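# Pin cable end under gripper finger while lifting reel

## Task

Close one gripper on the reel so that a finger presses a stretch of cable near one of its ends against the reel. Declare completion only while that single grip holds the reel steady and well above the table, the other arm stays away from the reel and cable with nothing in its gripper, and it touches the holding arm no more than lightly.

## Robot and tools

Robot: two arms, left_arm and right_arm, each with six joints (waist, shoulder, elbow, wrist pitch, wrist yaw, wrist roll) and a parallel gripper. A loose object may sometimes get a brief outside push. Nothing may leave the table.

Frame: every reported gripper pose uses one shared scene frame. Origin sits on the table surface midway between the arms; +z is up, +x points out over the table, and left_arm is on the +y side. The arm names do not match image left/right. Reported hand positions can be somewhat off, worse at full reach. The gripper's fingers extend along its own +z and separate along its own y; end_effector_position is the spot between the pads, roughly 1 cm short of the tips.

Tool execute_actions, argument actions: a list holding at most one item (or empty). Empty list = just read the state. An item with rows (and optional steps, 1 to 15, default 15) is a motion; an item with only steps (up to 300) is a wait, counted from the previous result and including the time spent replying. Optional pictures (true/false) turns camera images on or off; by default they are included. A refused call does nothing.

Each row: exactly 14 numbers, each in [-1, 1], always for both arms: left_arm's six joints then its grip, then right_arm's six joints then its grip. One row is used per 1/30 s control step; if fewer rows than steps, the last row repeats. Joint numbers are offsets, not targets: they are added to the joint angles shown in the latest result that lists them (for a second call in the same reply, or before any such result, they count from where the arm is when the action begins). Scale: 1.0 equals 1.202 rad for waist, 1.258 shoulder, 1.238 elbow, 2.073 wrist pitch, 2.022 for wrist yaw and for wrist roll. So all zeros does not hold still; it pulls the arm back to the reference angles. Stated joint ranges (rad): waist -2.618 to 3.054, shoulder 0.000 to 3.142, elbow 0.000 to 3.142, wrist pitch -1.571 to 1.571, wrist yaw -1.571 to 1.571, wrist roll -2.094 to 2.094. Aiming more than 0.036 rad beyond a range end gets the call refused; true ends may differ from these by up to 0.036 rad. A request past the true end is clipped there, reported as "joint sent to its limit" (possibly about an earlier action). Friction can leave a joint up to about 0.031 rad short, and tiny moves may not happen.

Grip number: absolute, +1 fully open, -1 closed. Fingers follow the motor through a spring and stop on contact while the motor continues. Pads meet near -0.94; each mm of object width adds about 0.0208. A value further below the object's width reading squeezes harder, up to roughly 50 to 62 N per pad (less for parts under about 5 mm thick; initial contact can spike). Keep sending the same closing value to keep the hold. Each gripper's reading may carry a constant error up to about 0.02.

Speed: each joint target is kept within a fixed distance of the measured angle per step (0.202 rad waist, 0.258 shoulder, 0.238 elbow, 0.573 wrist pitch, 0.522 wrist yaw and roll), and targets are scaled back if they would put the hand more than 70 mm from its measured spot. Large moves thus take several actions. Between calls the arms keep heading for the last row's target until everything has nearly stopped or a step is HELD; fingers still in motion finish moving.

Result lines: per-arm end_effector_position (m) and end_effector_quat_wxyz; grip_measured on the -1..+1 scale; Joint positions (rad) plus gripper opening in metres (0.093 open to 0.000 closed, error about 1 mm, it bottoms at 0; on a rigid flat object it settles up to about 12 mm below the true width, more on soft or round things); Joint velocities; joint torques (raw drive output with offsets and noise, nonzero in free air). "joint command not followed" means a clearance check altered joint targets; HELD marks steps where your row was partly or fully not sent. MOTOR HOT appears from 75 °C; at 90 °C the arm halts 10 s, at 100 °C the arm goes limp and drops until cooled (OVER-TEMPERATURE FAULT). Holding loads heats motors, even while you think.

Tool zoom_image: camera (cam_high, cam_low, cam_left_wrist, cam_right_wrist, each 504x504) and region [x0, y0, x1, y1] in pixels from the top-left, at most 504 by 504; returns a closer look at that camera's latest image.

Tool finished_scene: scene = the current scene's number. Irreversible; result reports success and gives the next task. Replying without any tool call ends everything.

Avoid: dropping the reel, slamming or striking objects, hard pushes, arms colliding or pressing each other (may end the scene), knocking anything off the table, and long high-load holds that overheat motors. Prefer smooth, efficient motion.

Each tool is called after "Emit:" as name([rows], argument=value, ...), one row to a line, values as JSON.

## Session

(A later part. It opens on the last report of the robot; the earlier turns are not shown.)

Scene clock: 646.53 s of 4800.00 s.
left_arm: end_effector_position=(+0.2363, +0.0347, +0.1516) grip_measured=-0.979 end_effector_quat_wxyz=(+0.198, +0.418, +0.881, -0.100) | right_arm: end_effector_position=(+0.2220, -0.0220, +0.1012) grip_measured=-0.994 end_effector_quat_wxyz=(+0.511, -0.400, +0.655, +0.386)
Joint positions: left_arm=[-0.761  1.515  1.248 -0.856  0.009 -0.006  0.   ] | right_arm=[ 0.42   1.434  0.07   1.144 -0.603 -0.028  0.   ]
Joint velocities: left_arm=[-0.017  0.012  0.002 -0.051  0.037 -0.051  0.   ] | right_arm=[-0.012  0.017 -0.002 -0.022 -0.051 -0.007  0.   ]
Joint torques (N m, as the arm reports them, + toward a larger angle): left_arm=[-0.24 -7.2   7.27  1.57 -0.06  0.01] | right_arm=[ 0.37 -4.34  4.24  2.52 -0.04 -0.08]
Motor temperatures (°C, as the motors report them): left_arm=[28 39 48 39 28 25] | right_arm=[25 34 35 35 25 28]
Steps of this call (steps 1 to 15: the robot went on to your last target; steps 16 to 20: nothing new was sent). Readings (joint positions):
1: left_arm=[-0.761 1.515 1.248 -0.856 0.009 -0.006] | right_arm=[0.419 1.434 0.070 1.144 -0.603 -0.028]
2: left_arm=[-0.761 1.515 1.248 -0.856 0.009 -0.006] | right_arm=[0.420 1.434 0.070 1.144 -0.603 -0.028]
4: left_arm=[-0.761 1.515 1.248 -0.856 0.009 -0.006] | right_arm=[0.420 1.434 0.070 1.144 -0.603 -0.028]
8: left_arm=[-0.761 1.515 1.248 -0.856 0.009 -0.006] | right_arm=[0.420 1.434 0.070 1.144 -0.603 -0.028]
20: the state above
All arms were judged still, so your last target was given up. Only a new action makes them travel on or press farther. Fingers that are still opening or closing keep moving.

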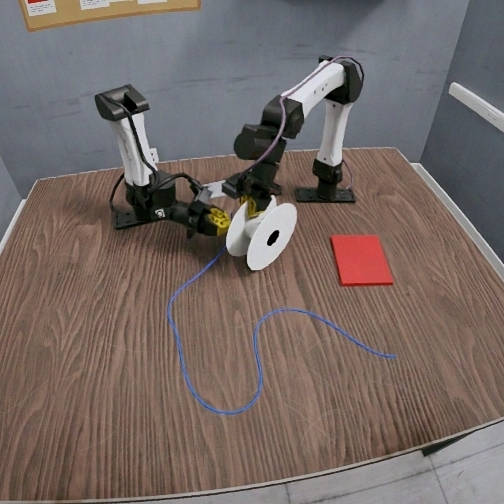

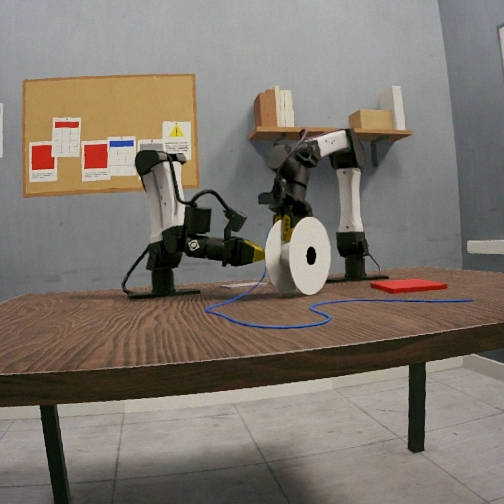

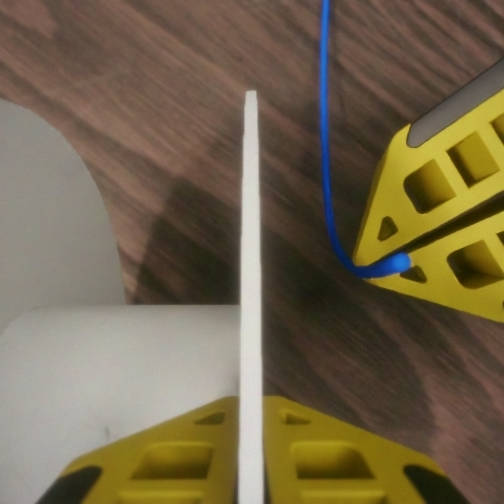

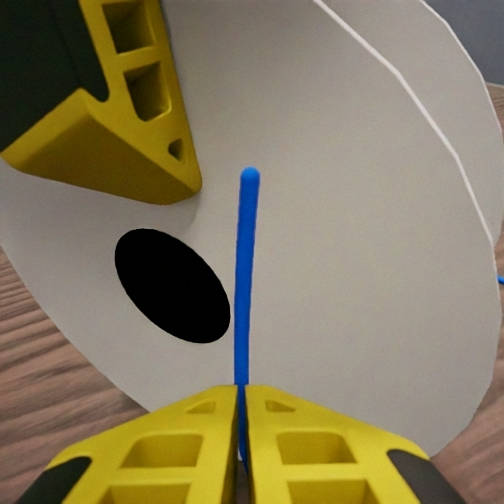

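Emit:
execute_actions([
  {"rows": [[0,0,0,0.004,0,0,-1, 0,0.0006,0.0006,0,0,0,-1],[0,0,0,0.004,0,0,-1, 0,0.0025,0.0025,0,0,0,-1],[0,0,0,0.004,0,0,-1, 0,0.0055,0.0055,0,0,0,-1],[0,0,0,0.004,0,0,-1, 0,0.0096,0.0096,0,0,0,-1],[0,0,0,0.004,0,0,-1, 0,0.0145,0.0145,0,0,0,-1],[0,0,0,0.004,0,0,-1, 0,0.0200,0.0200,0,0,0,-1],[0,0,0,0.004,0,0,-1, 0,0.0260,0.0260,0,0,0,-1],[0,0,0,0.004,0,0,-1, 0,0.0320,0.0320,0,0,0,-1],[0,0,0,0.004,0,0,-1, 0,0.0380,0.0380,0,0,0,-1],[0,0,0,0.004,0,0,-1, 0,0.0435,0.0435,0,0,0,-1],[0,0,0,0.004,0,0,-1, 0,0.0484,0.0484,0,0,0,-1],[0,0,0,0.004,0,0,-1, 0,0.0525,0.0525,0,0,0,-1],[0,0,0,0.004,0,0,-1, 0,0.0555,0.0555,0,0,0,-1],[0,0,0,0.004,0,0,-1, 0,0.0574,0.0574,0,0,0,-1],[0,0,0,0.004,0,0,-1, 0,0.058,0.0582,0,0,0,-1]], "steps": 15},
], pictures=false)

Emit:
execute_actions([
  {"steps": 20},
])

Scene clock: 691.13 s of 4800.00 s.
left_arm: end_effector_position=(+0.2363, +0.0347, +0.1516) grip_measured=-0.979 end_effector_quat_wxyz=(+0.198, +0.418, +0.881, -0.100) | right_arm: end_effector_position=(+0.2326, -0.0150, +0.1023) grip_measured=-0.994 end_effector_quat_wxyz=(+0.511, -0.400, +0.656, +0.386)
Joint positions: left_arm=[-0.761  1.515  1.248 -0.856  0.009 -0.006  0.   ] | right_arm=[ 0.42   1.483  0.118  1.144 -0.603 -0.028  0.   ]
Joint velocities: left_arm=[ 0.007 -0.002 -0.012 -0.081 -0.081 -0.007  0.   ] | right_arm=[ 0.002  0.076  0.085  0.051  0.037 -0.095  0.   ]
Joint torques (N m, as the arm reports them, + toward a larger angle): left_arm=[-0.25 -7.19  7.28  1.58 -0.06  0.01] | right_arm=[-0.44 -3.15  5.44  2.52 -0.04 -0.08]
Motor temperatures (°C, as the motors report them): left_arm=[28 39 49 38 28 25] | right_arm=[25 34 35 37 25 28]
Steps of this call (steps 1 to 180: nothing new was sent; then 38.10 s passed at rest; steps 181 to 195: all 15 steps of this action). Readings (joint positions):
181: left_arm=[-0.761 1.515 1.248 -0.856 0.009 -0.006] | right_arm=[0.420 1.434 0.070 1.144 -0.603 -0.028]
182: left_arm=[-0.761 1.515 1.248 -0.856 0.009 -0.006] | right_arm=[0.420 1.434 0.070 1.144 -0.603 -0.028]
184: left_arm=[-0.761 1.515 1.248 -0.856 0.009 -0.006] | right_arm=[0.420 1.434 0.070 1.144 -0.603 -0.028]
188: left_arm=[-0.761 1.515 1.248 -0.856 0.009 -0.006] | right_arm=[0.420 1.441 0.076 1.144 -0.603 -0.028]
195: the state above

Scene clock: 691.80 s of 4800.00 s.
left_arm: end_effector_position=(+0.2363, +0.0347, +0.1516) grip_measured=-0.979 end_effector_quat_wxyz=(+0.198, +0.418, +0.881, -0.100) | right_arm: end_effector_position=(+0.2333, -0.0146, +0.1025) grip_measured=-0.994 end_effector_quat_wxyz=(+0.511, -0.400, +0.656, +0.386)
Joint positions: left_arm=[-0.761  1.515  1.248 -0.856  0.009 -0.006  0.   ] | right_arm=[ 0.42   1.486  0.121  1.144 -0.603 -0.028  0.   ]
Joint velocities: left_arm=[-0.007 -0.017  0.002 -0.022 -0.051 -0.037  0.   ] | right_arm=[-0.007 -0.002 -0.007  0.007 -0.11   0.066  0.   ]
Joint torques (N m, as the arm reports them, + toward a larger angle): left_arm=[-0.26 -7.22  7.28  1.59 -0.06  0.01] | right_arm=[-0.46 -2.96  5.65  2.52 -0.04 -0.09]
Motor temperatures (°C, as the motors report them): left_arm=[28 39 49 38 28 25] | right_arm=[25 34 35 37 25 28]
Steps of this call (steps 1 to 15: the robot went on to your last target; steps 16 to 20: nothing new was sent). Readings (joint positions):
1: left_arm=[-0.761 1.515 1.248 -0.856 0.009 -0.006] | right_arm=[0.420 1.485 0.121 1.144 -0.603 -0.028]
2: left_arm=[-0.761 1.515 1.248 -0.856 0.009 -0.006] | right_arm=[0.420 1.486 0.121 1.144 -0.603 -0.028]
4: left_arm=[-0.761 1.515 1.248 -0.856 0.009 -0.006] | right_arm=[0.420 1.486 0.121 1.144 -0.603 -0.028]
8: left_arm=[-0.761 1.515 1.248 -0.856 0.009 -0.006] | right_arm=[0.420 1.486 0.121 1.144 -0.603 -0.028]
20: the state above
All arms were judged still, so your last target was given up. Only a new action makes them travel on or press farther. Fingers that are still opening or closing keep moving.

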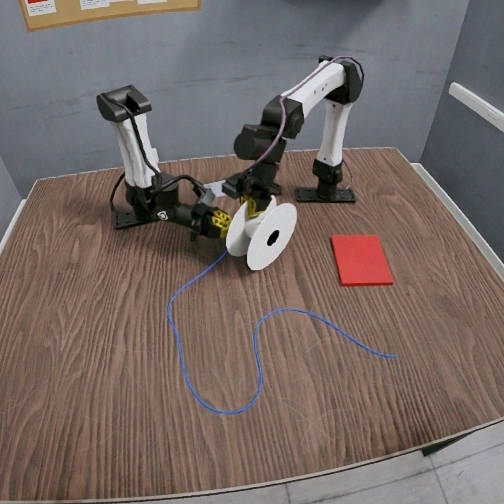

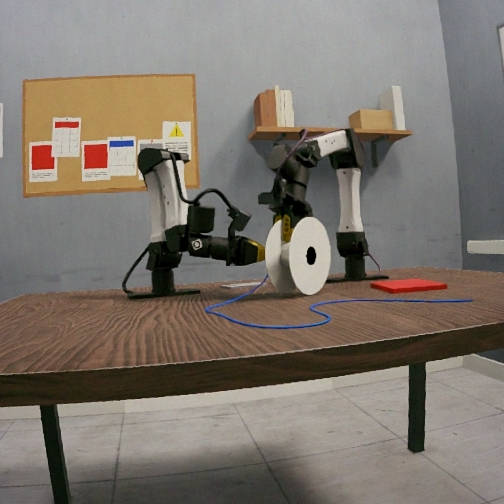

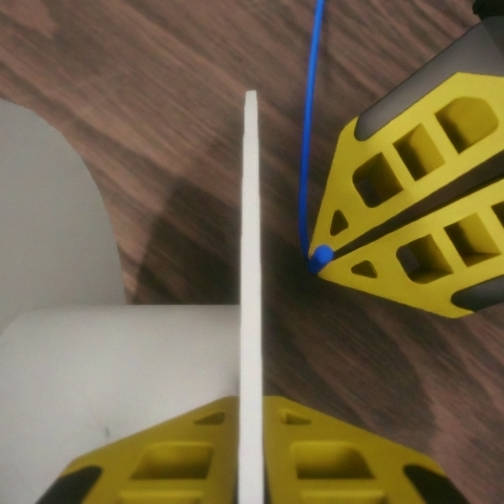

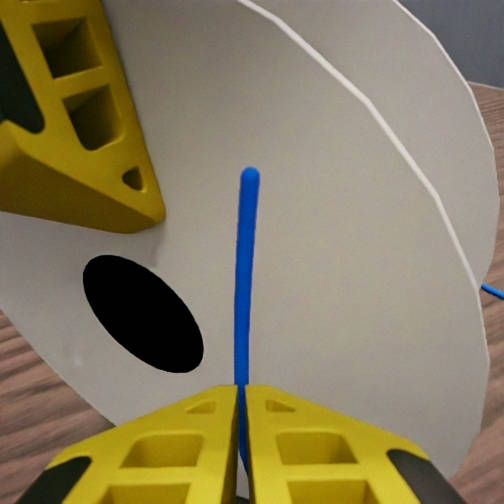

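Emit:
zoom_image(camera="cam_low", region=[170, 150, 340, 300])

Emit:
zoom_image(camera="cam_high", region=[160, 130, 320, 280])

Region (170, 150, 340, 300) of cam_low's 504x504 image, scaled by 2.965, with more detail than that image has; it fills the top 445 rows of this view, and the rest is white.

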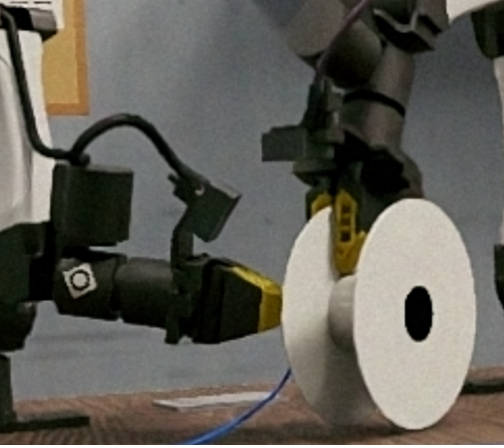

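Region (160, 130, 320, 280) of cam_high's 504x504 image, scaled by 3.150, with more detail than that image has; it fills the top 472 rows of this view, and the rest is white.

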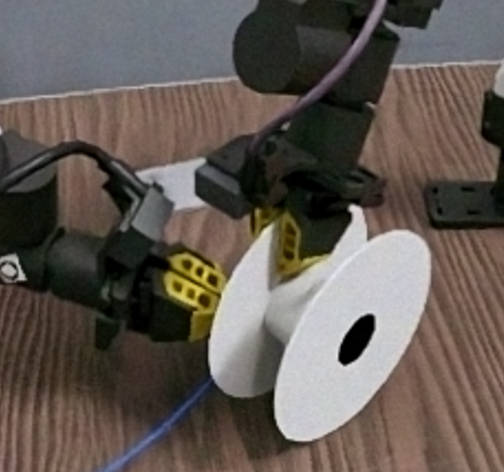

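Emit:
execute_actions([
  {"rows": [[0,0,0,0.004,0,0,-1, 0.0103,0.0172,0.0174,0,0,0,-1],[0,0,0,0.004,0,0,-1, 0.0138,0.0185,0.0188,0,0,0,-1],[0,0,0,0.004,0,0,-1, 0.0191,0.0206,0.0210,0,0,0,-1],[0,0,0,0.004,0,0,-1, 0.0258,0.0233,0.0237,0,0,0,-1],[0,0,0,0.004,0,0,-1, 0.0333,0.0262,0.0267,0,0,0,-1],[0,0,0,0.004,0,0,-1, 0.0407,0.0292,0.0297,0,0,0,-1],[0,0,0,0.004,0,0,-1, 0.0475,0.0318,0.0324,0,0,0,-1],[0,0,0,0.004,0,0,-1, 0.0528,0.0340,0.0345,0,0,0,-1],[0,0,0,0.004,0,0,-1, 0.0562,0.0353,0.0359,0,0,0,-1],[0,0,0,0.004,0,0,-1, 0.0574,0.0358,0.0363,0,0,0,-1]], "steps": 15},
], pictures=false)

Emit:
execute_actions([
  {"steps": 12},
])

Scene clock: 788.17 s of 4800.00 s.
left_arm: end_effector_position=(+0.2363, +0.0347, +0.1516) grip_measured=-0.979 end_effector_quat_wxyz=(+0.198, +0.418, +0.881, -0.100) | right_arm: end_effector_position=(+0.2232, +0.0011, +0.1027) grip_measured=-0.994 end_effector_quat_wxyz=(+0.499, -0.419, +0.644, +0.401)
Joint positions: left_arm=[-0.761  1.515  1.248 -0.856  0.009 -0.006  0.   ] | right_arm=[ 0.479  1.511  0.145  1.144 -0.603 -0.028  0.   ]
Joint velocities: left_arm=[-0.007  0.012 -0.002  0.022 -0.007  0.022  0.   ] | right_arm=[-0.022 -0.007  0.002 -0.066  0.007  0.022  0.   ]
Joint torques (N m, as the arm reports them, + toward a larger angle): left_arm=[-0.26 -7.2   7.28  1.59 -0.06  0.01] | right_arm=[ 0.35 -3.23  5.68  2.52 -0.04 -0.09]
Motor temperatures (°C, as the motors report them): left_arm=[28 39 49 38 27 25] | right_arm=[25 33 37 39 25 28]
Steps of this call (steps 1 to 180: nothing new was sent; then 89.87 s passed at rest; steps 181 to 195: all 15 steps of this action). Readings (joint positions):
181: left_arm=[-0.761 1.515 1.248 -0.856 0.009 -0.006] | right_arm=[0.420 1.486 0.121 1.144 -0.603 -0.028]
182: left_arm=[-0.761 1.515 1.248 -0.856 0.009 -0.006] | right_arm=[0.421 1.486 0.121 1.144 -0.603 -0.028]
184: left_arm=[-0.761 1.515 1.248 -0.856 0.009 -0.006] | right_arm=[0.429 1.486 0.121 1.144 -0.603 -0.028]
188: left_arm=[-0.761 1.515 1.248 -0.856 0.009 -0.006] | right_arm=[0.461 1.503 0.137 1.144 -0.603 -0.028]
195: the state above

Scene clock: 788.57 s of 4800.00 s.
left_arm: end_effector_position=(+0.2363, +0.0347, +0.1516) grip_measured=-0.979 end_effector_quat_wxyz=(+0.198, +0.418, +0.881, -0.100) | right_arm: end_effector_position=(+0.2232, +0.0011, +0.1027) grip_measured=-0.994 end_effector_quat_wxyz=(+0.499, -0.419, +0.644, +0.401)
Joint positions: left_arm=[-0.761  1.515  1.248 -0.856  0.009 -0.006  0.   ] | right_arm=[ 0.479  1.511  0.145  1.144 -0.603 -0.028  0.   ]
Joint velocities: left_arm=[ 0.002 -0.002 -0.022  0.022 -0.051  0.022  0.   ] | right_arm=[-0.002  0.002 -0.022  0.037  0.007 -0.022  0.   ]
Joint torques (N m, as the arm reports them, + toward a larger angle): left_arm=[-0.24 -7.2   7.29  1.58 -0.06  0.01] | right_arm=[ 0.35 -3.2   5.67  2.52 -0.03 -0.09]
Motor temperatures (°C, as the motors report them): left_arm=[28 39 49 38 27 25] | right_arm=[25 33 37 39 25 28]
Steps of this call (steps 1 to 12: the robot went on to your last target). Readings (joint positions):
1: left_arm=[-0.761 1.515 1.248 -0.856 0.009 -0.006] | right_arm=[0.479 1.511 0.145 1.144 -0.603 -0.028]
2: left_arm=[-0.761 1.515 1.248 -0.856 0.009 -0.006] | right_arm=[0.479 1.511 0.145 1.144 -0.603 -0.028]
4: left_arm=[-0.761 1.515 1.248 -0.856 0.009 -0.006] | right_arm=[0.479 1.511 0.145 1.144 -0.603 -0.028]
8: left_arm=[-0.761 1.515 1.248 -0.856 0.009 -0.006] | right_arm=[0.479 1.511 0.145 1.144 -0.603 -0.028]
12: the state above

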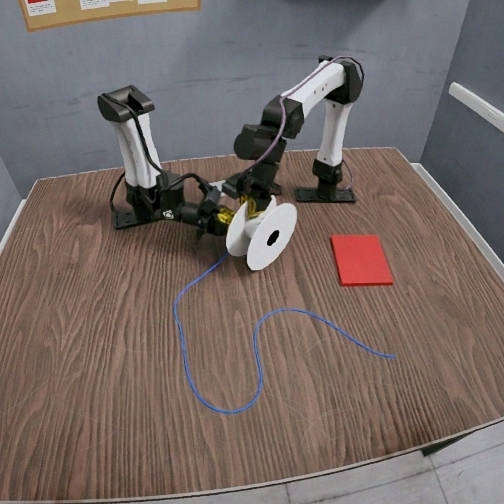

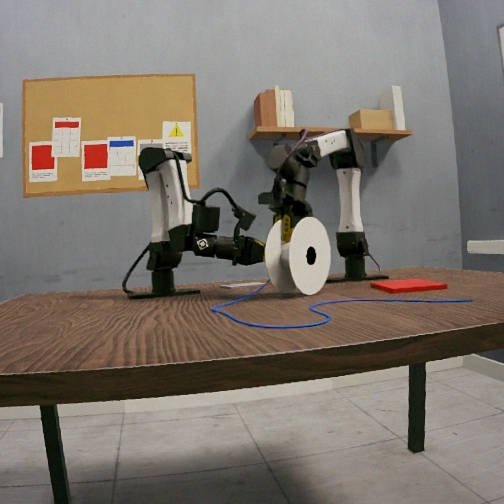

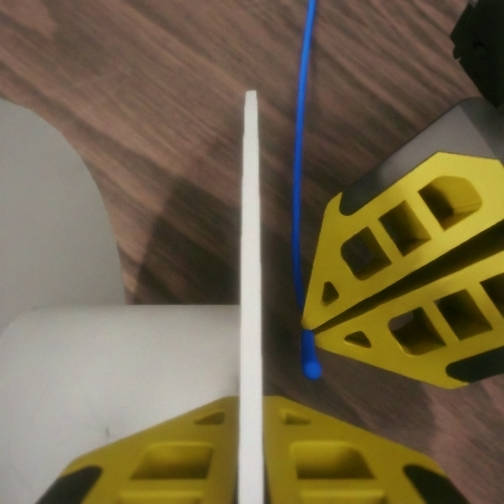

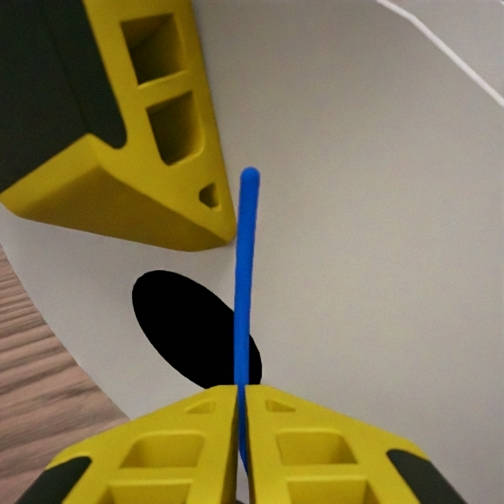

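Emit:
execute_actions([
  {"rows": [[0,0,0,0.004,0,0,-0.95, 0,0,0,0,0,0,-1],[0,0,0,0.004,0,0,-0.9, 0,0,0,0,0,0,-1],[0,0,0,0.004,0,0,-0.83, 0,0,0,0,0,0,-1],[0,-0.006,0,0.004,0,0,-0.75, 0,0,0,0,0,0,-1],[0,-0.010,0,0.004,0,0,-0.65, 0,0,0,0,0,0,-1],[0,-0.013,0,0.004,0,0,-0.55, 0,0,0,0,0,0,-1],[0,-0.015,0,0.004,0,0,-0.45, 0,0,0,0,0,0,-1],[0,-0.017,0,0.004,0,0,-0.35, 0,0,0,0,0,0,-1],[0,-0.0185,0,0.004,0,0,-0.25, 0,0,0,0,0,0,-1],[0,-0.0195,0,0.004,0,0,-0.15, 0,0,0,0,0,0,-1],[0,-0.02,0,0.004,0,0,-0.08, 0,0,0,0,0,0,-1],[0,-0.02,0,0.004,0,0,-0.03, 0,0,0,0,0,0,-1],[0,-0.02,0,0.004,0,0,0.0, 0,0,0,0,0,0,-1]], "steps": 15},
], pictures=false)

Emit:
execute_actions([
  {"steps": 8},
])

Scene clock: 823.27 s of 4800.00 s.
left_arm: end_effector_position=(+0.2362, +0.0346, +0.1516) grip_measured=-0.003 end_effector_quat_wxyz=(+0.198, +0.418, +0.881, -0.100) | right_arm: end_effector_position=(+0.2232, +0.0011, +0.1027) grip_measured=-0.994 end_effector_quat_wxyz=(+0.499, -0.419, +0.644, +0.401)
Joint positions: left_arm=[-0.761  1.515  1.248 -0.856  0.01  -0.006  0.045] | right_arm=[ 0.479  1.511  0.145  1.144 -0.603 -0.028  0.   ]
Joint velocities: left_arm=[-0.012 -0.012 -0.012 -0.007 -0.037 -0.037  0.   ] | right_arm=[ 0.012 -0.017 -0.007  0.007 -0.007 -0.066  0.   ]
Joint torques (N m, as the arm reports them, + toward a larger angle): left_arm=[-0.25 -9.12  7.31  1.59 -0.07  0.01] | right_arm=[-0.44 -5.19  4.23  2.52 -0.04 -0.09]
Motor temperatures (°C, as the motors report them): left_arm=[28 39 49 38 27 25] | right_arm=[25 33 37 40 25 28]
Steps of this call (steps 1 to 15: the robot went on to your last target; steps 16 to 200: nothing new was sent; then 27.53 s passed at rest; steps 201 to 215: all 15 steps of this action). Readings (joint positions):
201: left_arm=[-0.761 1.515 1.248 -0.856 0.009 -0.006] | right_arm=[0.479 1.511 0.145 1.144 -0.603 -0.028]
202: left_arm=[-0.761 1.515 1.248 -0.856 0.009 -0.006] | right_arm=[0.479 1.511 0.145 1.144 -0.603 -0.028]
204: left_arm=[-0.761 1.515 1.248 -0.856 0.010 -0.006] | right_arm=[0.479 1.511 0.145 1.144 -0.603 -0.028]
208: left_arm=[-0.761 1.515 1.248 -0.856 0.010 -0.006] | right_arm=[0.479 1.511 0.145 1.144 -0.603 -0.028]
215: the state above

Scene clock: 823.53 s of 4800.00 s.
left_arm: end_effector_position=(+0.2362, +0.0346, +0.1516) grip_measured=-0.002 end_effector_quat_wxyz=(+0.198, +0.418, +0.881, -0.100) | right_arm: end_effector_position=(+0.2232, +0.0011, +0.1027) grip_measured=-0.994 end_effector_quat_wxyz=(+0.499, -0.419, +0.644, +0.401)
Joint positions: left_arm=[-0.761  1.515  1.248 -0.856  0.01  -0.006  0.045] | right_arm=[ 0.479  1.511  0.145  1.144 -0.603 -0.028  0.   ]
Joint velocities: left_arm=[-0.012  0.012 -0.002 -0.022  0.051  0.051  0.001] | right_arm=[-0.007  0.017  0.012  0.022  0.007 -0.037  0.   ]
Joint torques (N m, as the arm reports them, + toward a larger angle): left_arm=[-0.23 -9.04  7.27  1.59 -0.07  0.01] | right_arm=[-0.45 -5.21  4.22  2.52 -0.03 -0.09]
Motor temperatures (°C, as the motors report them): left_arm=[28 39 49 38 27 25] | right_arm=[25 33 37 40 25 28]
Steps of this call (steps 1 to 8: the robot went on to your last target). Readings (joint positions):
1: left_arm=[-0.761 1.515 1.248 -0.856 0.010 -0.006] | right_arm=[0.479 1.511 0.145 1.144 -0.603 -0.028]
2: left_arm=[-0.761 1.515 1.248 -0.856 0.010 -0.006] | right_arm=[0.479 1.511 0.145 1.144 -0.603 -0.028]
4: left_arm=[-0.761 1.515 1.248 -0.856 0.010 -0.006] | right_arm=[0.479 1.511 0.145 1.144 -0.603 -0.028]
8: the state above

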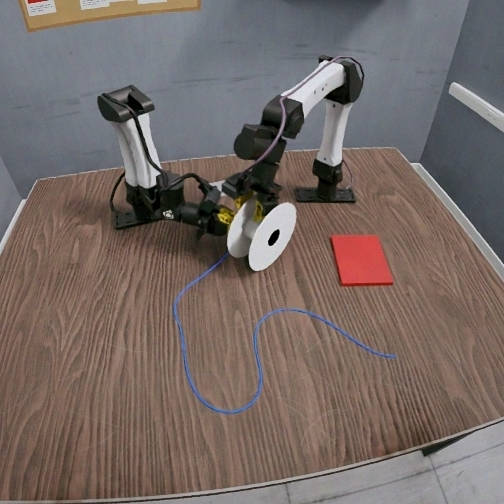

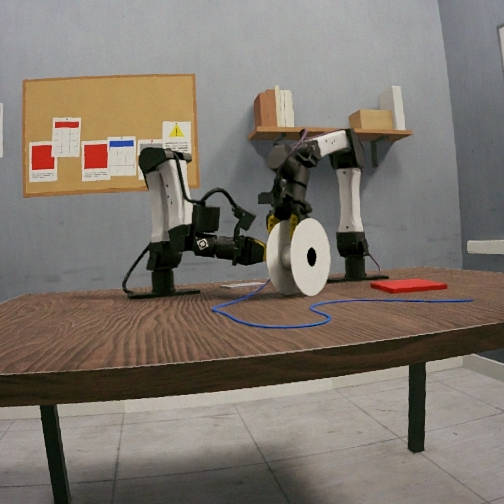

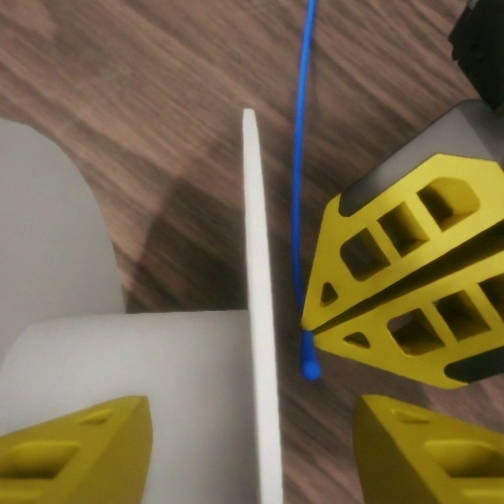

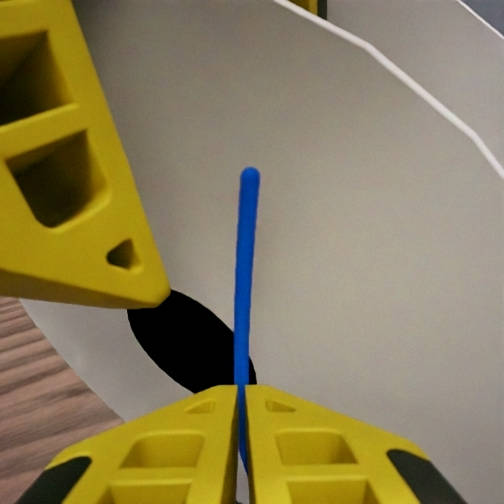

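Emit:
execute_actions([
  {"rows": [[0,0,0,0.004,0,0,0, 0.0094,0.0172,0.0175,0,0,0,-1],[0,0,0,0.004,0,0,0, 0.0127,0.0187,0.0190,0,0,0,-1],[0,0,0,0.004,0,0,0, 0.0178,0.0210,0.0213,0,0,0,-1],[0,0,0,0.004,0,0,0, 0.0245,0.0240,0.0244,0,0,0,-1],[0,0,0,0.004,0,0,0, 0.0324,0.0276,0.0280,0,0,0,-1],[0,0,0,0.004,0,0,0, 0.0408,0.0314,0.0319,0,0,0,-1],[0,0,0,0.004,0,0,0, 0.0492,0.0345,0.0351,0,0,0,-1],[0,0,0,0.004,0,0,0, 0.0570,0.0375,0.0381,0,0,0,-1],[0,0,0,0.004,0,0,0, 0.0637,0.0400,0.0407,0,0,0,-1],[0,0,0,0.004,0,0,0, 0.0689,0.0420,0.0427,0,0,0,-1],[0,0,0,0.004,0,0,0, 0.0721,0.0432,0.0439,0,0,0,-1],[0,0,0,0.004,0,0,0, 0.0732,0.0437,0.0444,0,0,0,-1]], "steps": 15},
], pictures=false)

Emit:
execute_actions([
  {"steps": 8},
])

Scene clock: 833.37 s of 4800.00 s.
left_arm: end_effector_position=(+0.2362, +0.0346, +0.1516) grip_measured=-0.002 end_effector_quat_wxyz=(+0.198, +0.418, +0.881, -0.100) | right_arm: end_effector_position=(+0.2085, +0.0217, +0.1030) grip_measured=-0.994 end_effector_quat_wxyz=(+0.483, -0.444, +0.627, +0.420)
Joint positions: left_arm=[-0.761  1.515  1.248 -0.856  0.01  -0.006  0.045] | right_arm=[ 0.557  1.545  0.179  1.144 -0.603 -0.028  0.   ]
Joint velocities: left_arm=[-0.002 -0.007 -0.007  0.051 -0.066  0.022 -0.001] | right_arm=[ 0.007 -0.007 -0.012 -0.022  0.051 -0.022  0.   ]
Joint torques (N m, as the arm reports them, + toward a larger angle): left_arm=[-0.26 -7.2   7.29  1.59 -0.06  0.01] | right_arm=[ 0.31 -3.61  5.67  2.53 -0.04 -0.09]
Motor temperatures (°C, as the motors report them): left_arm=[28 40 50 38 27 25] | right_arm=[25 33 36 40 25 28]
Steps of this call (steps 1 to 15: the robot went on to your last target; steps 16 to 200: nothing new was sent; then 2.67 s passed at rest; steps 201 to 215: all 15 steps of this action). Readings (joint positions):
201: left_arm=[-0.761 1.515 1.248 -0.856 0.010 -0.006] | right_arm=[0.479 1.511 0.145 1.144 -0.603 -0.028]
202: left_arm=[-0.761 1.515 1.248 -0.856 0.010 -0.006] | right_arm=[0.480 1.511 0.145 1.144 -0.603 -0.028]
204: left_arm=[-0.761 1.515 1.248 -0.856 0.010 -0.006] | right_arm=[0.486 1.512 0.146 1.144 -0.603 -0.028]
208: left_arm=[-0.761 1.515 1.248 -0.856 0.010 -0.006] | right_arm=[0.521 1.531 0.164 1.144 -0.603 -0.028]
215: the state above

Scene clock: 833.63 s of 4800.00 s.
left_arm: end_effector_position=(+0.2362, +0.0346, +0.1516) grip_measured=-0.002 end_effector_quat_wxyz=(+0.198, +0.418, +0.881, -0.100) | right_arm: end_effector_position=(+0.2085, +0.0217, +0.1030) grip_measured=-0.994 end_effector_quat_wxyz=(+0.483, -0.444, +0.627, +0.420)
Joint positions: left_arm=[-0.761  1.515  1.248 -0.856  0.01  -0.006  0.045] | right_arm=[ 0.557  1.545  0.179  1.144 -0.603 -0.028  0.   ]
Joint velocities: left_arm=[-0.012 -0.007  0.007 -0.051  0.007 -0.066  0.   ] | right_arm=[-0.007  0.012  0.007  0.081 -0.051  0.007  0.   ]
Joint torques (N m, as the arm reports them, + toward a larger angle): left_arm=[-0.24 -7.19  7.28  1.59 -0.06  0.01] | right_arm=[ 0.35 -3.61  5.69  2.51 -0.04 -0.08]
Motor temperatures (°C, as the motors report them): left_arm=[28 39 50 38 27 25] | right_arm=[25 33 36 40 25 28]
Steps of this call (steps 1 to 8: the robot went on to your last target). Readings (joint positions):
1: left_arm=[-0.761 1.515 1.248 -0.856 0.010 -0.006] | right_arm=[0.557 1.545 0.179 1.144 -0.603 -0.028]
2: left_arm=[-0.761 1.515 1.248 -0.856 0.010 -0.006] | right_arm=[0.557 1.545 0.179 1.144 -0.603 -0.028]
4: left_arm=[-0.761 1.515 1.248 -0.856 0.010 -0.006] | right_arm=[0.557 1.545 0.179 1.144 -0.603 -0.028]
8: the state above

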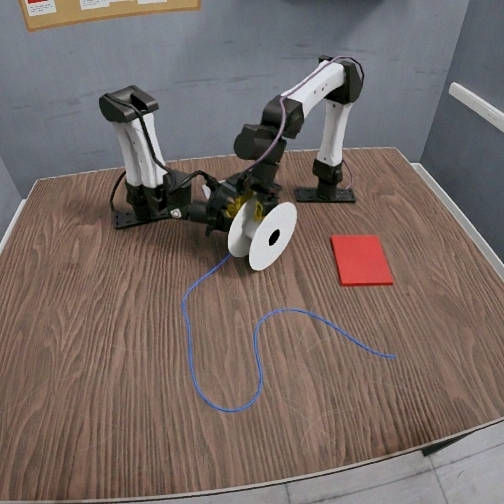

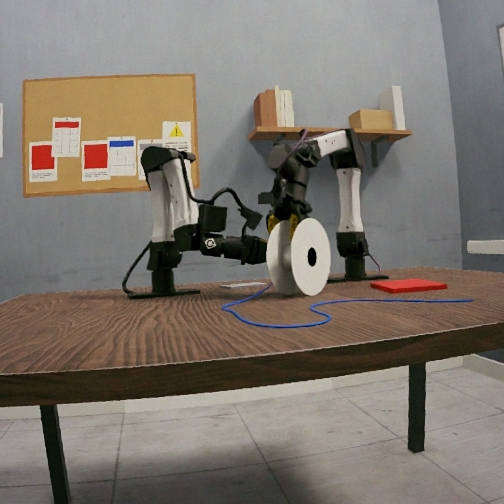

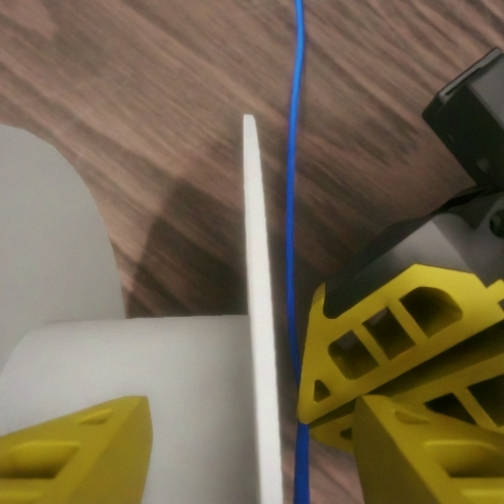

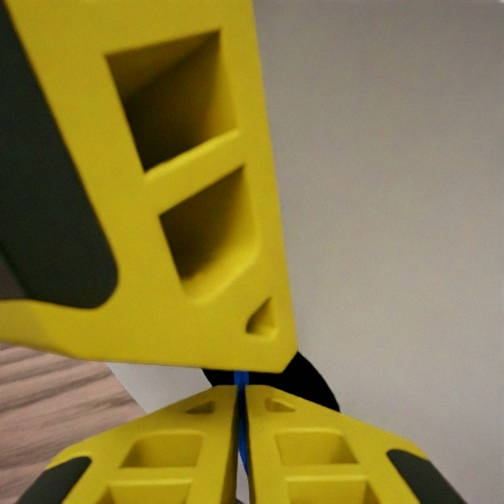

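Emit:
execute_actions([
  {"rows": [[0,0,0,0.004,0,0,-0.02, 0,0.017,0.0175,0,0,0,-1],[0,0,0,0.004,0,0,-0.05, 0,0.019,0.0195,0,0,0,-1],[0,0,0,0.004,0,0,-0.09, 0,0.022,0.0225,0,0,0,-1],[0,0,0,0.004,0,0,-0.13, 0,0.025,0.0255,0,0,0,-1],[0,0,0,0.004,0,0,-0.17, 0,0.028,0.0285,0,0,0,-1],[0,0,0,0.004,0,0,-0.21, 0,0.030,0.0305,0,0,0,-1],[0,0,0,0.004,0,0,-0.25, 0,0.0313,0.0318,0,0,0,-1],[0,0,0,0.004,0,0,-0.29, 0,0.0318,0.0323,0,0,0,-1],[0,0,0,0.004,0,0,-0.33, 0,0.0318,0.0323,0,0,0,-1],[0,0,0,0.004,0,0,-0.37, 0,0.0318,0.0323,0,0,0,-1],[0,0,0,0.004,0,0,-0.41, 0,0.0318,0.0323,0,0,0,-1],[0,0,0,0.004,0,0,-0.45, 0,0.0318,0.0323,0,0,0,-1],[0,0,0,0.004,0,0,-0.49, 0,0.0318,0.0323,0,0,0,-1],[0,0,0,0.004,0,0,-0.53, 0,0.0318,0.0323,0,0,0,-1],[0,0,0,0.004,0,0,-0.57, 0,0.0318,0.0323,0,0,0,-1]], "steps": 15},
], pictures=true)

Emit:
execute_actions([
  {"rows": [[0,0,0,0.004,0,0,-0.60, 0,0,0,0,0,0,-1],[0,0,0,0.004,0,0,-0.63, 0,0,0,0,0,0,-1],[0,0,0,0.004,0,0,-0.66, 0,0,0,0,0,0,-1],[0,0,0,0.004,0,0,-0.69, 0,0,0,0,0,0,-1],[0,0,0,0.004,0,0,-0.72, 0,0,0,0,0,0,-1],[0,0,0,0.004,0,0,-0.745, 0,0,0,0,0,0,-1],[0,0,0,0.004,0,0,-0.77, 0,0,0,0,0,0,-1],[0,0,0,0.004,0,0,-0.795, 0,0,0,0,0,0,-1],[0,0,0,0.004,0,0,-0.82, 0,0,0,0,0,0,-1],[0,0,0,0.004,0,0,-0.85, 0,0,0,0,0,0,-1],[0,0,0,0.004,0,0,-0.88, 0,0,0,0,0,0,-1],[0,0,0,0.004,0,0,-0.91, 0,0,0,0,0,0,-1],[0,0,0,0.004,0,0,-0.94, 0,0,0,0,0,0,-1],[0,0,0,0.004,0,0,-0.97, 0,0,0,0,0,0,-1],[0,0,0,0.004,0,0,-1, 0,0,0,0,0,0,-1]], "steps": 15},
], pictures=false)

Emit:
execute_actions([
  {"steps": 12},
])

Scene clock: 855.63 s of 4800.00 s.
left_arm: end_effector_position=(+0.2362, +0.0346, +0.1516) grip_measured=-0.549 end_effector_quat_wxyz=(+0.198, +0.418, +0.881, -0.100) | right_arm: end_effector_position=(+0.2123, +0.0250, +0.1030) grip_measured=-0.994 end_effector_quat_wxyz=(+0.483, -0.444, +0.627, +0.420)
Joint positions: left_arm=[-0.761  1.515  1.248 -0.856  0.01  -0.006  0.019] | right_arm=[ 0.557  1.565  0.198  1.145 -0.603 -0.028  0.   ]
Joint velocities: left_arm=[ 0.002 -0.002  0.002 -0.081 -0.066  0.066 -0.039] | right_arm=[-0.017 -0.002  0.022  0.066 -0.051 -0.007  0.   ]
Joint torques (N m, as the arm reports them, + toward a larger angle): left_arm=[-0.24 -7.19  7.29  1.59 -0.06  0.02] | right_arm=[-0.44 -3.79  5.65  2.52 -0.04 -0.09]
Motor temperatures (°C, as the motors report them): left_arm=[28 39 50 38 27 25] | right_arm=[25 33 37 41 25 28]
Steps of this call (steps 1 to 15: the robot went on to your last target; steps 16 to 200: nothing new was sent; then 14.83 s passed at rest; steps 201 to 215: all 15 steps of this action). Readings (joint positions):
201: left_arm=[-0.761 1.515 1.248 -0.856 0.010 -0.006] | right_arm=[0.557 1.545 0.179 1.144 -0.603 -0.028]
202: left_arm=[-0.761 1.515 1.248 -0.856 0.010 -0.006] | right_arm=[0.557 1.545 0.179 1.144 -0.603 -0.028]
204: left_arm=[-0.761 1.515 1.248 -0.856 0.010 -0.006] | right_arm=[0.557 1.547 0.180 1.145 -0.603 -0.028]
208: left_arm=[-0.761 1.515 1.248 -0.856 0.010 -0.006] | right_arm=[0.557 1.563 0.195 1.145 -0.603 -0.028]
215: the state above

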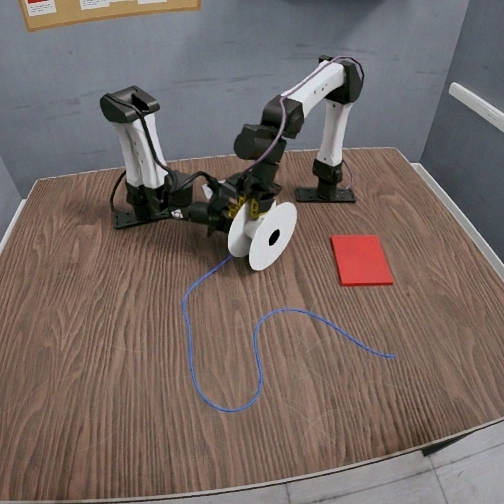

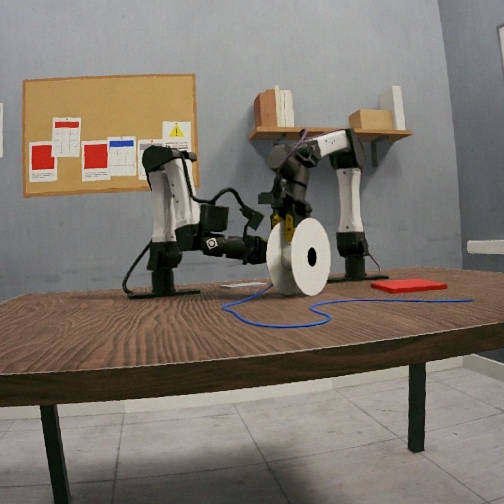

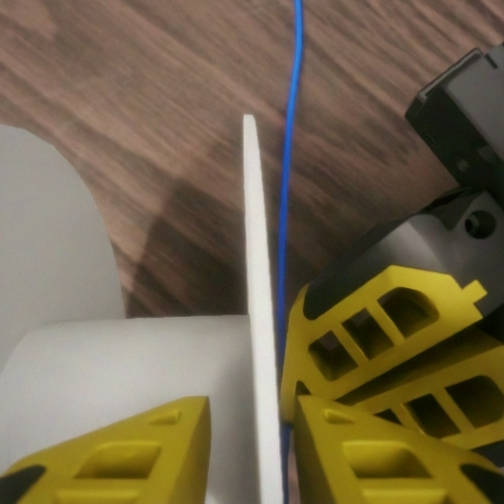

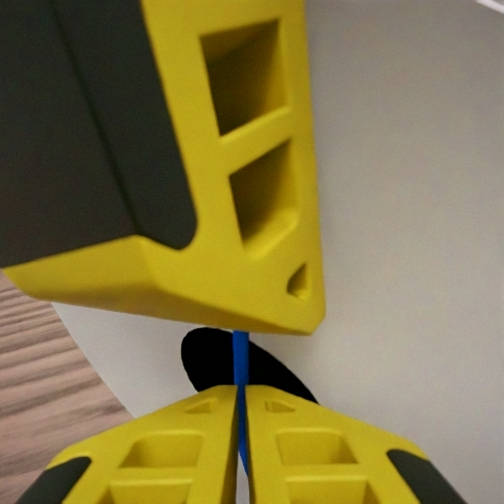

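Scene clock: 856.13 s of 4800.00 s.
left_arm: end_effector_position=(+0.2363, +0.0347, +0.1516) grip_measured=-0.965 end_effector_quat_wxyz=(+0.198, +0.419, +0.880, -0.100) | right_arm: end_effector_position=(+0.2125, +0.0252, +0.1038) grip_measured=-0.994 end_effector_quat_wxyz=(+0.484, -0.444, +0.626, +0.420)
Joint positions: left_arm=[-0.761  1.515  1.248 -0.856  0.009 -0.004  0.   ] | right_arm=[ 0.557  1.565  0.198  1.148 -0.603 -0.028  0.   ]
Joint velocities: left_arm=[-0.002 -0.012  0.007  0.037  0.022 -0.007  0.   ] | right_arm=[ 0.022 -0.012  0.007  0.081  0.051  0.022  0.   ]
Joint torques (N m, as the arm reports them, + toward a larger angle): left_arm=[-0.21 -7.23  7.32  1.58 -0.06  0.01] | right_arm=[-0.4  -5.81  4.22  2.48 -0.03 -0.08]
Motor temperatures (°C, as the motors report them): left_arm=[28 39 50 38 27 25] | right_arm=[25 33 37 41 25 28]
Steps of this call (steps 1 to 15: all 15 steps of this action). Readings (joint positions):
1: left_arm=[-0.761 1.515 1.248 -0.856 0.010 -0.006] | right_arm=[0.557 1.565 0.198 1.145 -0.603 -0.028]
2: left_arm=[-0.761 1.515 1.248 -0.856 0.010 -0.006] | right_arm=[0.557 1.565 0.198 1.145 -0.603 -0.028]
4: left_arm=[-0.761 1.515 1.248 -0.856 0.010 -0.006] | right_arm=[0.557 1.565 0.198 1.145 -0.603 -0.028]
8: left_arm=[-0.761 1.515 1.248 -0.856 0.011 -0.006] | right_arm=[0.557 1.565 0.198 1.145 -0.603 -0.028]
15: the state above

Scene clock: 856.53 s of 4800.00 s.
left_arm: end_effector_position=(+0.2364, +0.0347, +0.1516) grip_measured=-0.974 end_effector_quat_wxyz=(+0.198, +0.419, +0.880, -0.100) | right_arm: end_effector_position=(+0.2125, +0.0252, +0.1038) grip_measured=-0.994 end_effector_quat_wxyz=(+0.484, -0.444, +0.626, +0.420)
Joint positions: left_arm=[-0.761  1.515  1.248 -0.855  0.009 -0.004  0.   ] | right_arm=[ 0.557  1.565  0.198  1.148 -0.603 -0.028  0.   ]
Joint velocities: left_arm=[-0.012  0.002 -0.007 -0.037 -0.007  0.037  0.   ] | right_arm=[ 0.012 -0.002 -0.012 -0.022 -0.095  0.022  0.   ]
Joint torques (N m, as the arm reports them, + toward a larger angle): left_arm=[-0.26 -7.19  7.28  1.59 -0.05 -0.01] | right_arm=[-0.42 -5.81  4.23  2.47 -0.04 -0.09]
Motor temperatures (°C, as the motors report them): left_arm=[28 39 50 38 27 25] | right_arm=[25 33 37 41 25 28]
Steps of this call (steps 1 to 12: the robot went on to your last target). Readings (joint positions):
1: left_arm=[-0.761 1.515 1.248 -0.855 0.009 -0.004] | right_arm=[0.557 1.565 0.198 1.148 -0.603 -0.028]
2: left_arm=[-0.761 1.515 1.248 -0.855 0.009 -0.004] | right_arm=[0.557 1.565 0.198 1.148 -0.603 -0.028]
4: left_arm=[-0.761 1.515 1.248 -0.855 0.009 -0.004] | right_arm=[0.557 1.565 0.198 1.148 -0.603 -0.028]
8: left_arm=[-0.761 1.515 1.248 -0.855 0.009 -0.004] | right_arm=[0.557 1.565 0.198 1.148 -0.603 -0.028]
12: the state above

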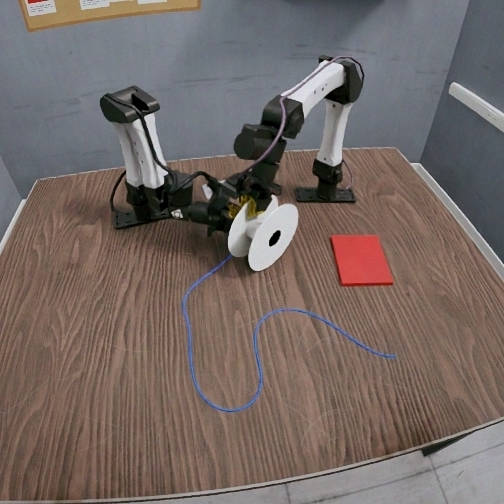

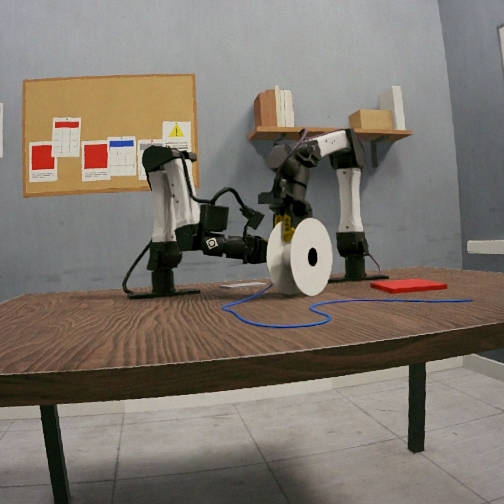

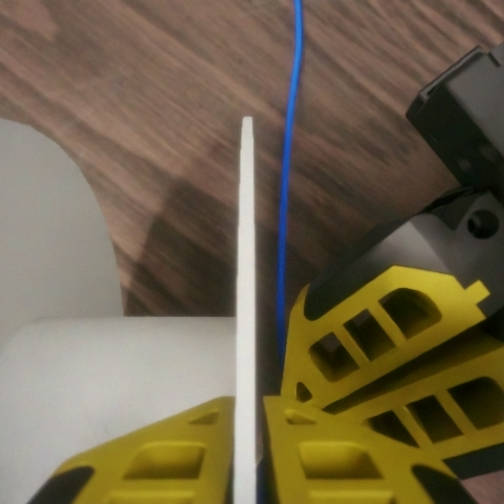

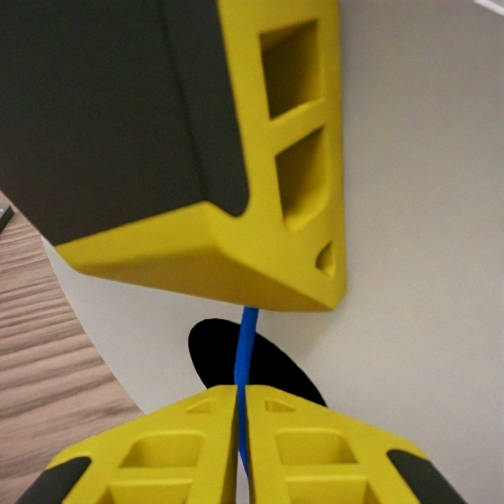

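Emit:
execute_actions([
  {"rows": [[0,0,0,0.004,0,0,-1, 0,0,0,0,0,0,-0.95],[0,0,0,0.004,0,0,-1, 0,0,0,0,0,0,-0.89],[0,0,0,0.004,0,0,-1, 0,0,0,0,0,0,-0.83],[0,0,0,0.004,0,0,-1, 0,0,0,0,0,0,-0.78],[0,0,0,0.004,0,0,-1, 0,0,0,0,0,0,-0.74],[0,0,0,0.004,0,0,-1, 0,0,0,0,0,0,-0.72]], "steps": 9},
], pictures=false)

Emit:
execute_actions([
  {"rows": [[0,0,0,0.004,0,0,-1, -0.0090,-0.0169,-0.0172,0,0,0,-0.72],[0,0,0,0.004,0,0,-1, -0.0105,-0.0198,-0.0201,0,0,0,-0.72],[0,0,0,0.004,0,0,-1, -0.0128,-0.0246,-0.0250,0,0,0,-0.72],[0,0,0,0.004,0,0,-1, -0.0160,-0.0309,-0.0314,0,0,0,-0.72],[0,0,0,0.004,0,0,-1, -0.0200,-0.0386,-0.0392,0,0,0,-0.72],[0,0,0,0.004,0,0,-1, -0.0243,-0.0472,-0.0480,0,0,0,-0.72],[0,0,0,0.004,0,0,-1, -0.0290,-0.0565,-0.0574,0,0,0,-0.72],[0,0,0,0.004,0,0,-1, -0.0338,-0.0659,-0.0670,0,0,0,-0.72],[0,0,0,0.004,0,0,-1, -0.0385,-0.0752,-0.0764,0,0,0,-0.72],[0,0,0,0.004,0,0,-1, -0.0429,-0.0839,-0.0852,0,0,0,-0.72],[0,0,0,0.004,0,0,-1, -0.0468,-0.0915,-0.0930,0,0,0,-0.72],[0,0,0,0.004,0,0,-1, -0.0500,-0.0979,-0.0994,0,0,0,-0.72],[0,0,0,0.004,0,0,-1, -0.0524,-0.1026,-0.1043,0,0,0,-0.72],[0,0,0,0.004,0,0,-1, -0.0539,-0.1055,-0.1072,0,0,0,-0.72],[0,0,0,0.004,0,0,-1, -0.0549,-0.1065,-0.1082,0,0,0,-0.72]], "steps": 15},
], pictures=false)

Emit:
execute_actions([
  {"steps": 8},
])

Scene clock: 895.57 s of 4800.00 s.
left_arm: end_effector_position=(+0.2364, +0.0347, +0.1516) grip_measured=-0.974 end_effector_quat_wxyz=(+0.198, +0.419, +0.880, -0.100) | right_arm: end_effector_position=(+0.2125, +0.0252, +0.1038) grip_measured=-0.722 end_effector_quat_wxyz=(+0.484, -0.444, +0.626, +0.420)
Joint positions: left_arm=[-0.761  1.515  1.248 -0.855  0.008 -0.004  0.   ] | right_arm=[ 0.557  1.565  0.198  1.148 -0.603 -0.028  0.011]
Joint velocities: left_arm=[-0.017 -0.007 -0.022 -0.007  0.051  0.051  0.   ] | right_arm=[ 0.002 -0.012  0.017 -0.037 -0.081 -0.051  0.001]
Joint torques (N m, as the arm reports them, + toward a larger angle): left_arm=[-0.24 -7.19  7.29  1.59 -0.05  0.02] | right_arm=[-0.45 -5.81  4.16  2.5  -0.04 -0.09]
Motor temperatures (°C, as the motors report them): left_arm=[28 39 50 38 27 25] | right_arm=[25 34 36 41 25 28]
Steps of this call (steps 1 to 15: the robot went on to your last target; steps 16 to 200: nothing new was sent; then 32.07 s passed at rest; steps 201 to 209: all 9 steps of this action). Readings (joint positions):
201: left_arm=[-0.761 1.515 1.248 -0.855 0.009 -0.004] | right_arm=[0.557 1.565 0.198 1.148 -0.603 -0.028]
202: left_arm=[-0.761 1.515 1.248 -0.855 0.009 -0.004] | right_arm=[0.557 1.565 0.198 1.148 -0.603 -0.028]
204: left_arm=[-0.761 1.515 1.248 -0.855 0.008 -0.004] | right_arm=[0.557 1.565 0.198 1.148 -0.603 -0.028]
208: left_arm=[-0.761 1.515 1.248 -0.855 0.008 -0.004] | right_arm=[0.557 1.565 0.198 1.148 -0.603 -0.028]
209: the state above

Scene clock: 896.07 s of 4800.00 s.
left_arm: end_effector_position=(+0.2365, +0.0348, +0.1516) grip_measured=-0.974 end_effector_quat_wxyz=(+0.199, +0.419, +0.880, -0.100) | right_arm: end_effector_position=(+0.2054, -0.0025, +0.1032) grip_measured=-0.722 end_effector_quat_wxyz=(+0.497, -0.427, +0.636, +0.407)
Joint positions: left_arm=[-0.761  1.515  1.248 -0.855  0.008 -0.004  0.   ] | right_arm=[ 0.504  1.454  0.092  1.148 -0.603 -0.028  0.011]
Joint velocities: left_arm=[-0.012 -0.012  0.007 -0.081  0.022  0.022  0.   ] | right_arm=[-0.071 -0.105 -0.125  0.037 -0.007  0.007 -0.   ]
Joint torques (N m, as the arm reports them, + toward a larger angle): left_arm=[-0.26 -7.19  7.28  1.59 -0.06  0.01] | right_arm=[-1.12 -6.09  2.92  2.52 -0.03 -0.08]
Motor temperatures (°C, as the motors report them): left_arm=[28 39 50 38 27 25] | right_arm=[25 34 36 41 25 28]
Steps of this call (steps 1 to 15: all 15 steps of this action). Readings (joint positions):
1: left_arm=[-0.761 1.515 1.248 -0.855 0.008 -0.004] | right_arm=[0.557 1.565 0.198 1.148 -0.603 -0.028]
2: left_arm=[-0.761 1.515 1.248 -0.855 0.008 -0.004] | right_arm=[0.557 1.565 0.198 1.148 -0.603 -0.028]
4: left_arm=[-0.761 1.515 1.248 -0.855 0.008 -0.004] | right_arm=[0.554 1.558 0.195 1.148 -0.603 -0.028]
8: left_arm=[-0.761 1.515 1.248 -0.855 0.008 -0.004] | right_arm=[0.536 1.519 0.160 1.148 -0.603 -0.028]
15: the state above

Scene clock: 896.33 s of 4800.00 s.
left_arm: end_effector_position=(+0.2365, +0.0348, +0.1516) grip_measured=-0.974 end_effector_quat_wxyz=(+0.199, +0.419, +0.880, -0.100) | right_arm: end_effector_position=(+0.2052, -0.0038, +0.1031) grip_measured=-0.722 end_effector_quat_wxyz=(+0.497, -0.427, +0.637, +0.406)
Joint positions: left_arm=[-0.761  1.515  1.248 -0.855  0.008 -0.004  0.   ] | right_arm=[ 0.502  1.45   0.087  1.148 -0.603 -0.028  0.011]
Joint velocities: left_arm=[-0.002 -0.012 -0.017 -0.095  0.007 -0.051  0.   ] | right_arm=[-0.012 -0.002  0.012 -0.051  0.095 -0.051 -0.001]
Joint torques (N m, as the arm reports them, + toward a larger angle): left_arm=[-0.25 -7.2   7.27  1.59 -0.06  0.01] | right_arm=[-1.28 -6.35  2.69  2.52 -0.03 -0.09]
Motor temperatures (°C, as the motors report them): left_arm=[28 39 50 38 27 25] | right_arm=[25 34 36 41 25 28]
Steps of this call (steps 1 to 8: the robot went on to your last target). Readings (joint positions):
1: left_arm=[-0.761 1.515 1.248 -0.855 0.008 -0.004] | right_arm=[0.503 1.451 0.089 1.148 -0.603 -0.028]
2: left_arm=[-0.761 1.515 1.248 -0.855 0.008 -0.004] | right_arm=[0.502 1.450 0.087 1.148 -0.603 -0.028]
4: left_arm=[-0.761 1.515 1.248 -0.855 0.008 -0.004] | right_arm=[0.502 1.450 0.087 1.148 -0.603 -0.028]
8: the state above

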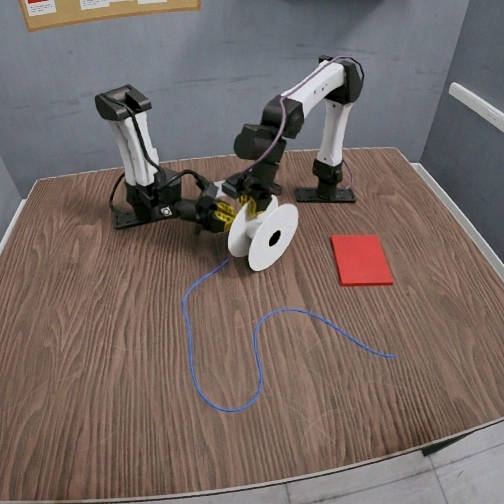

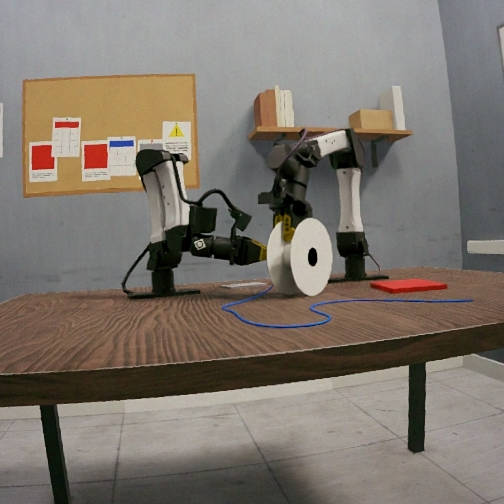

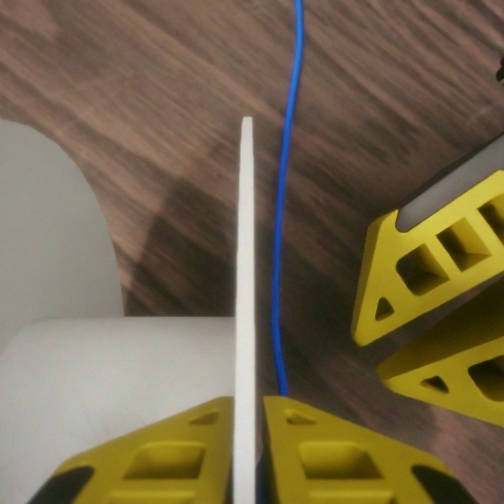

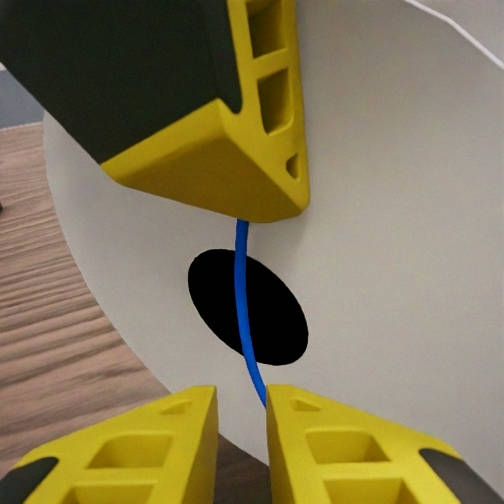

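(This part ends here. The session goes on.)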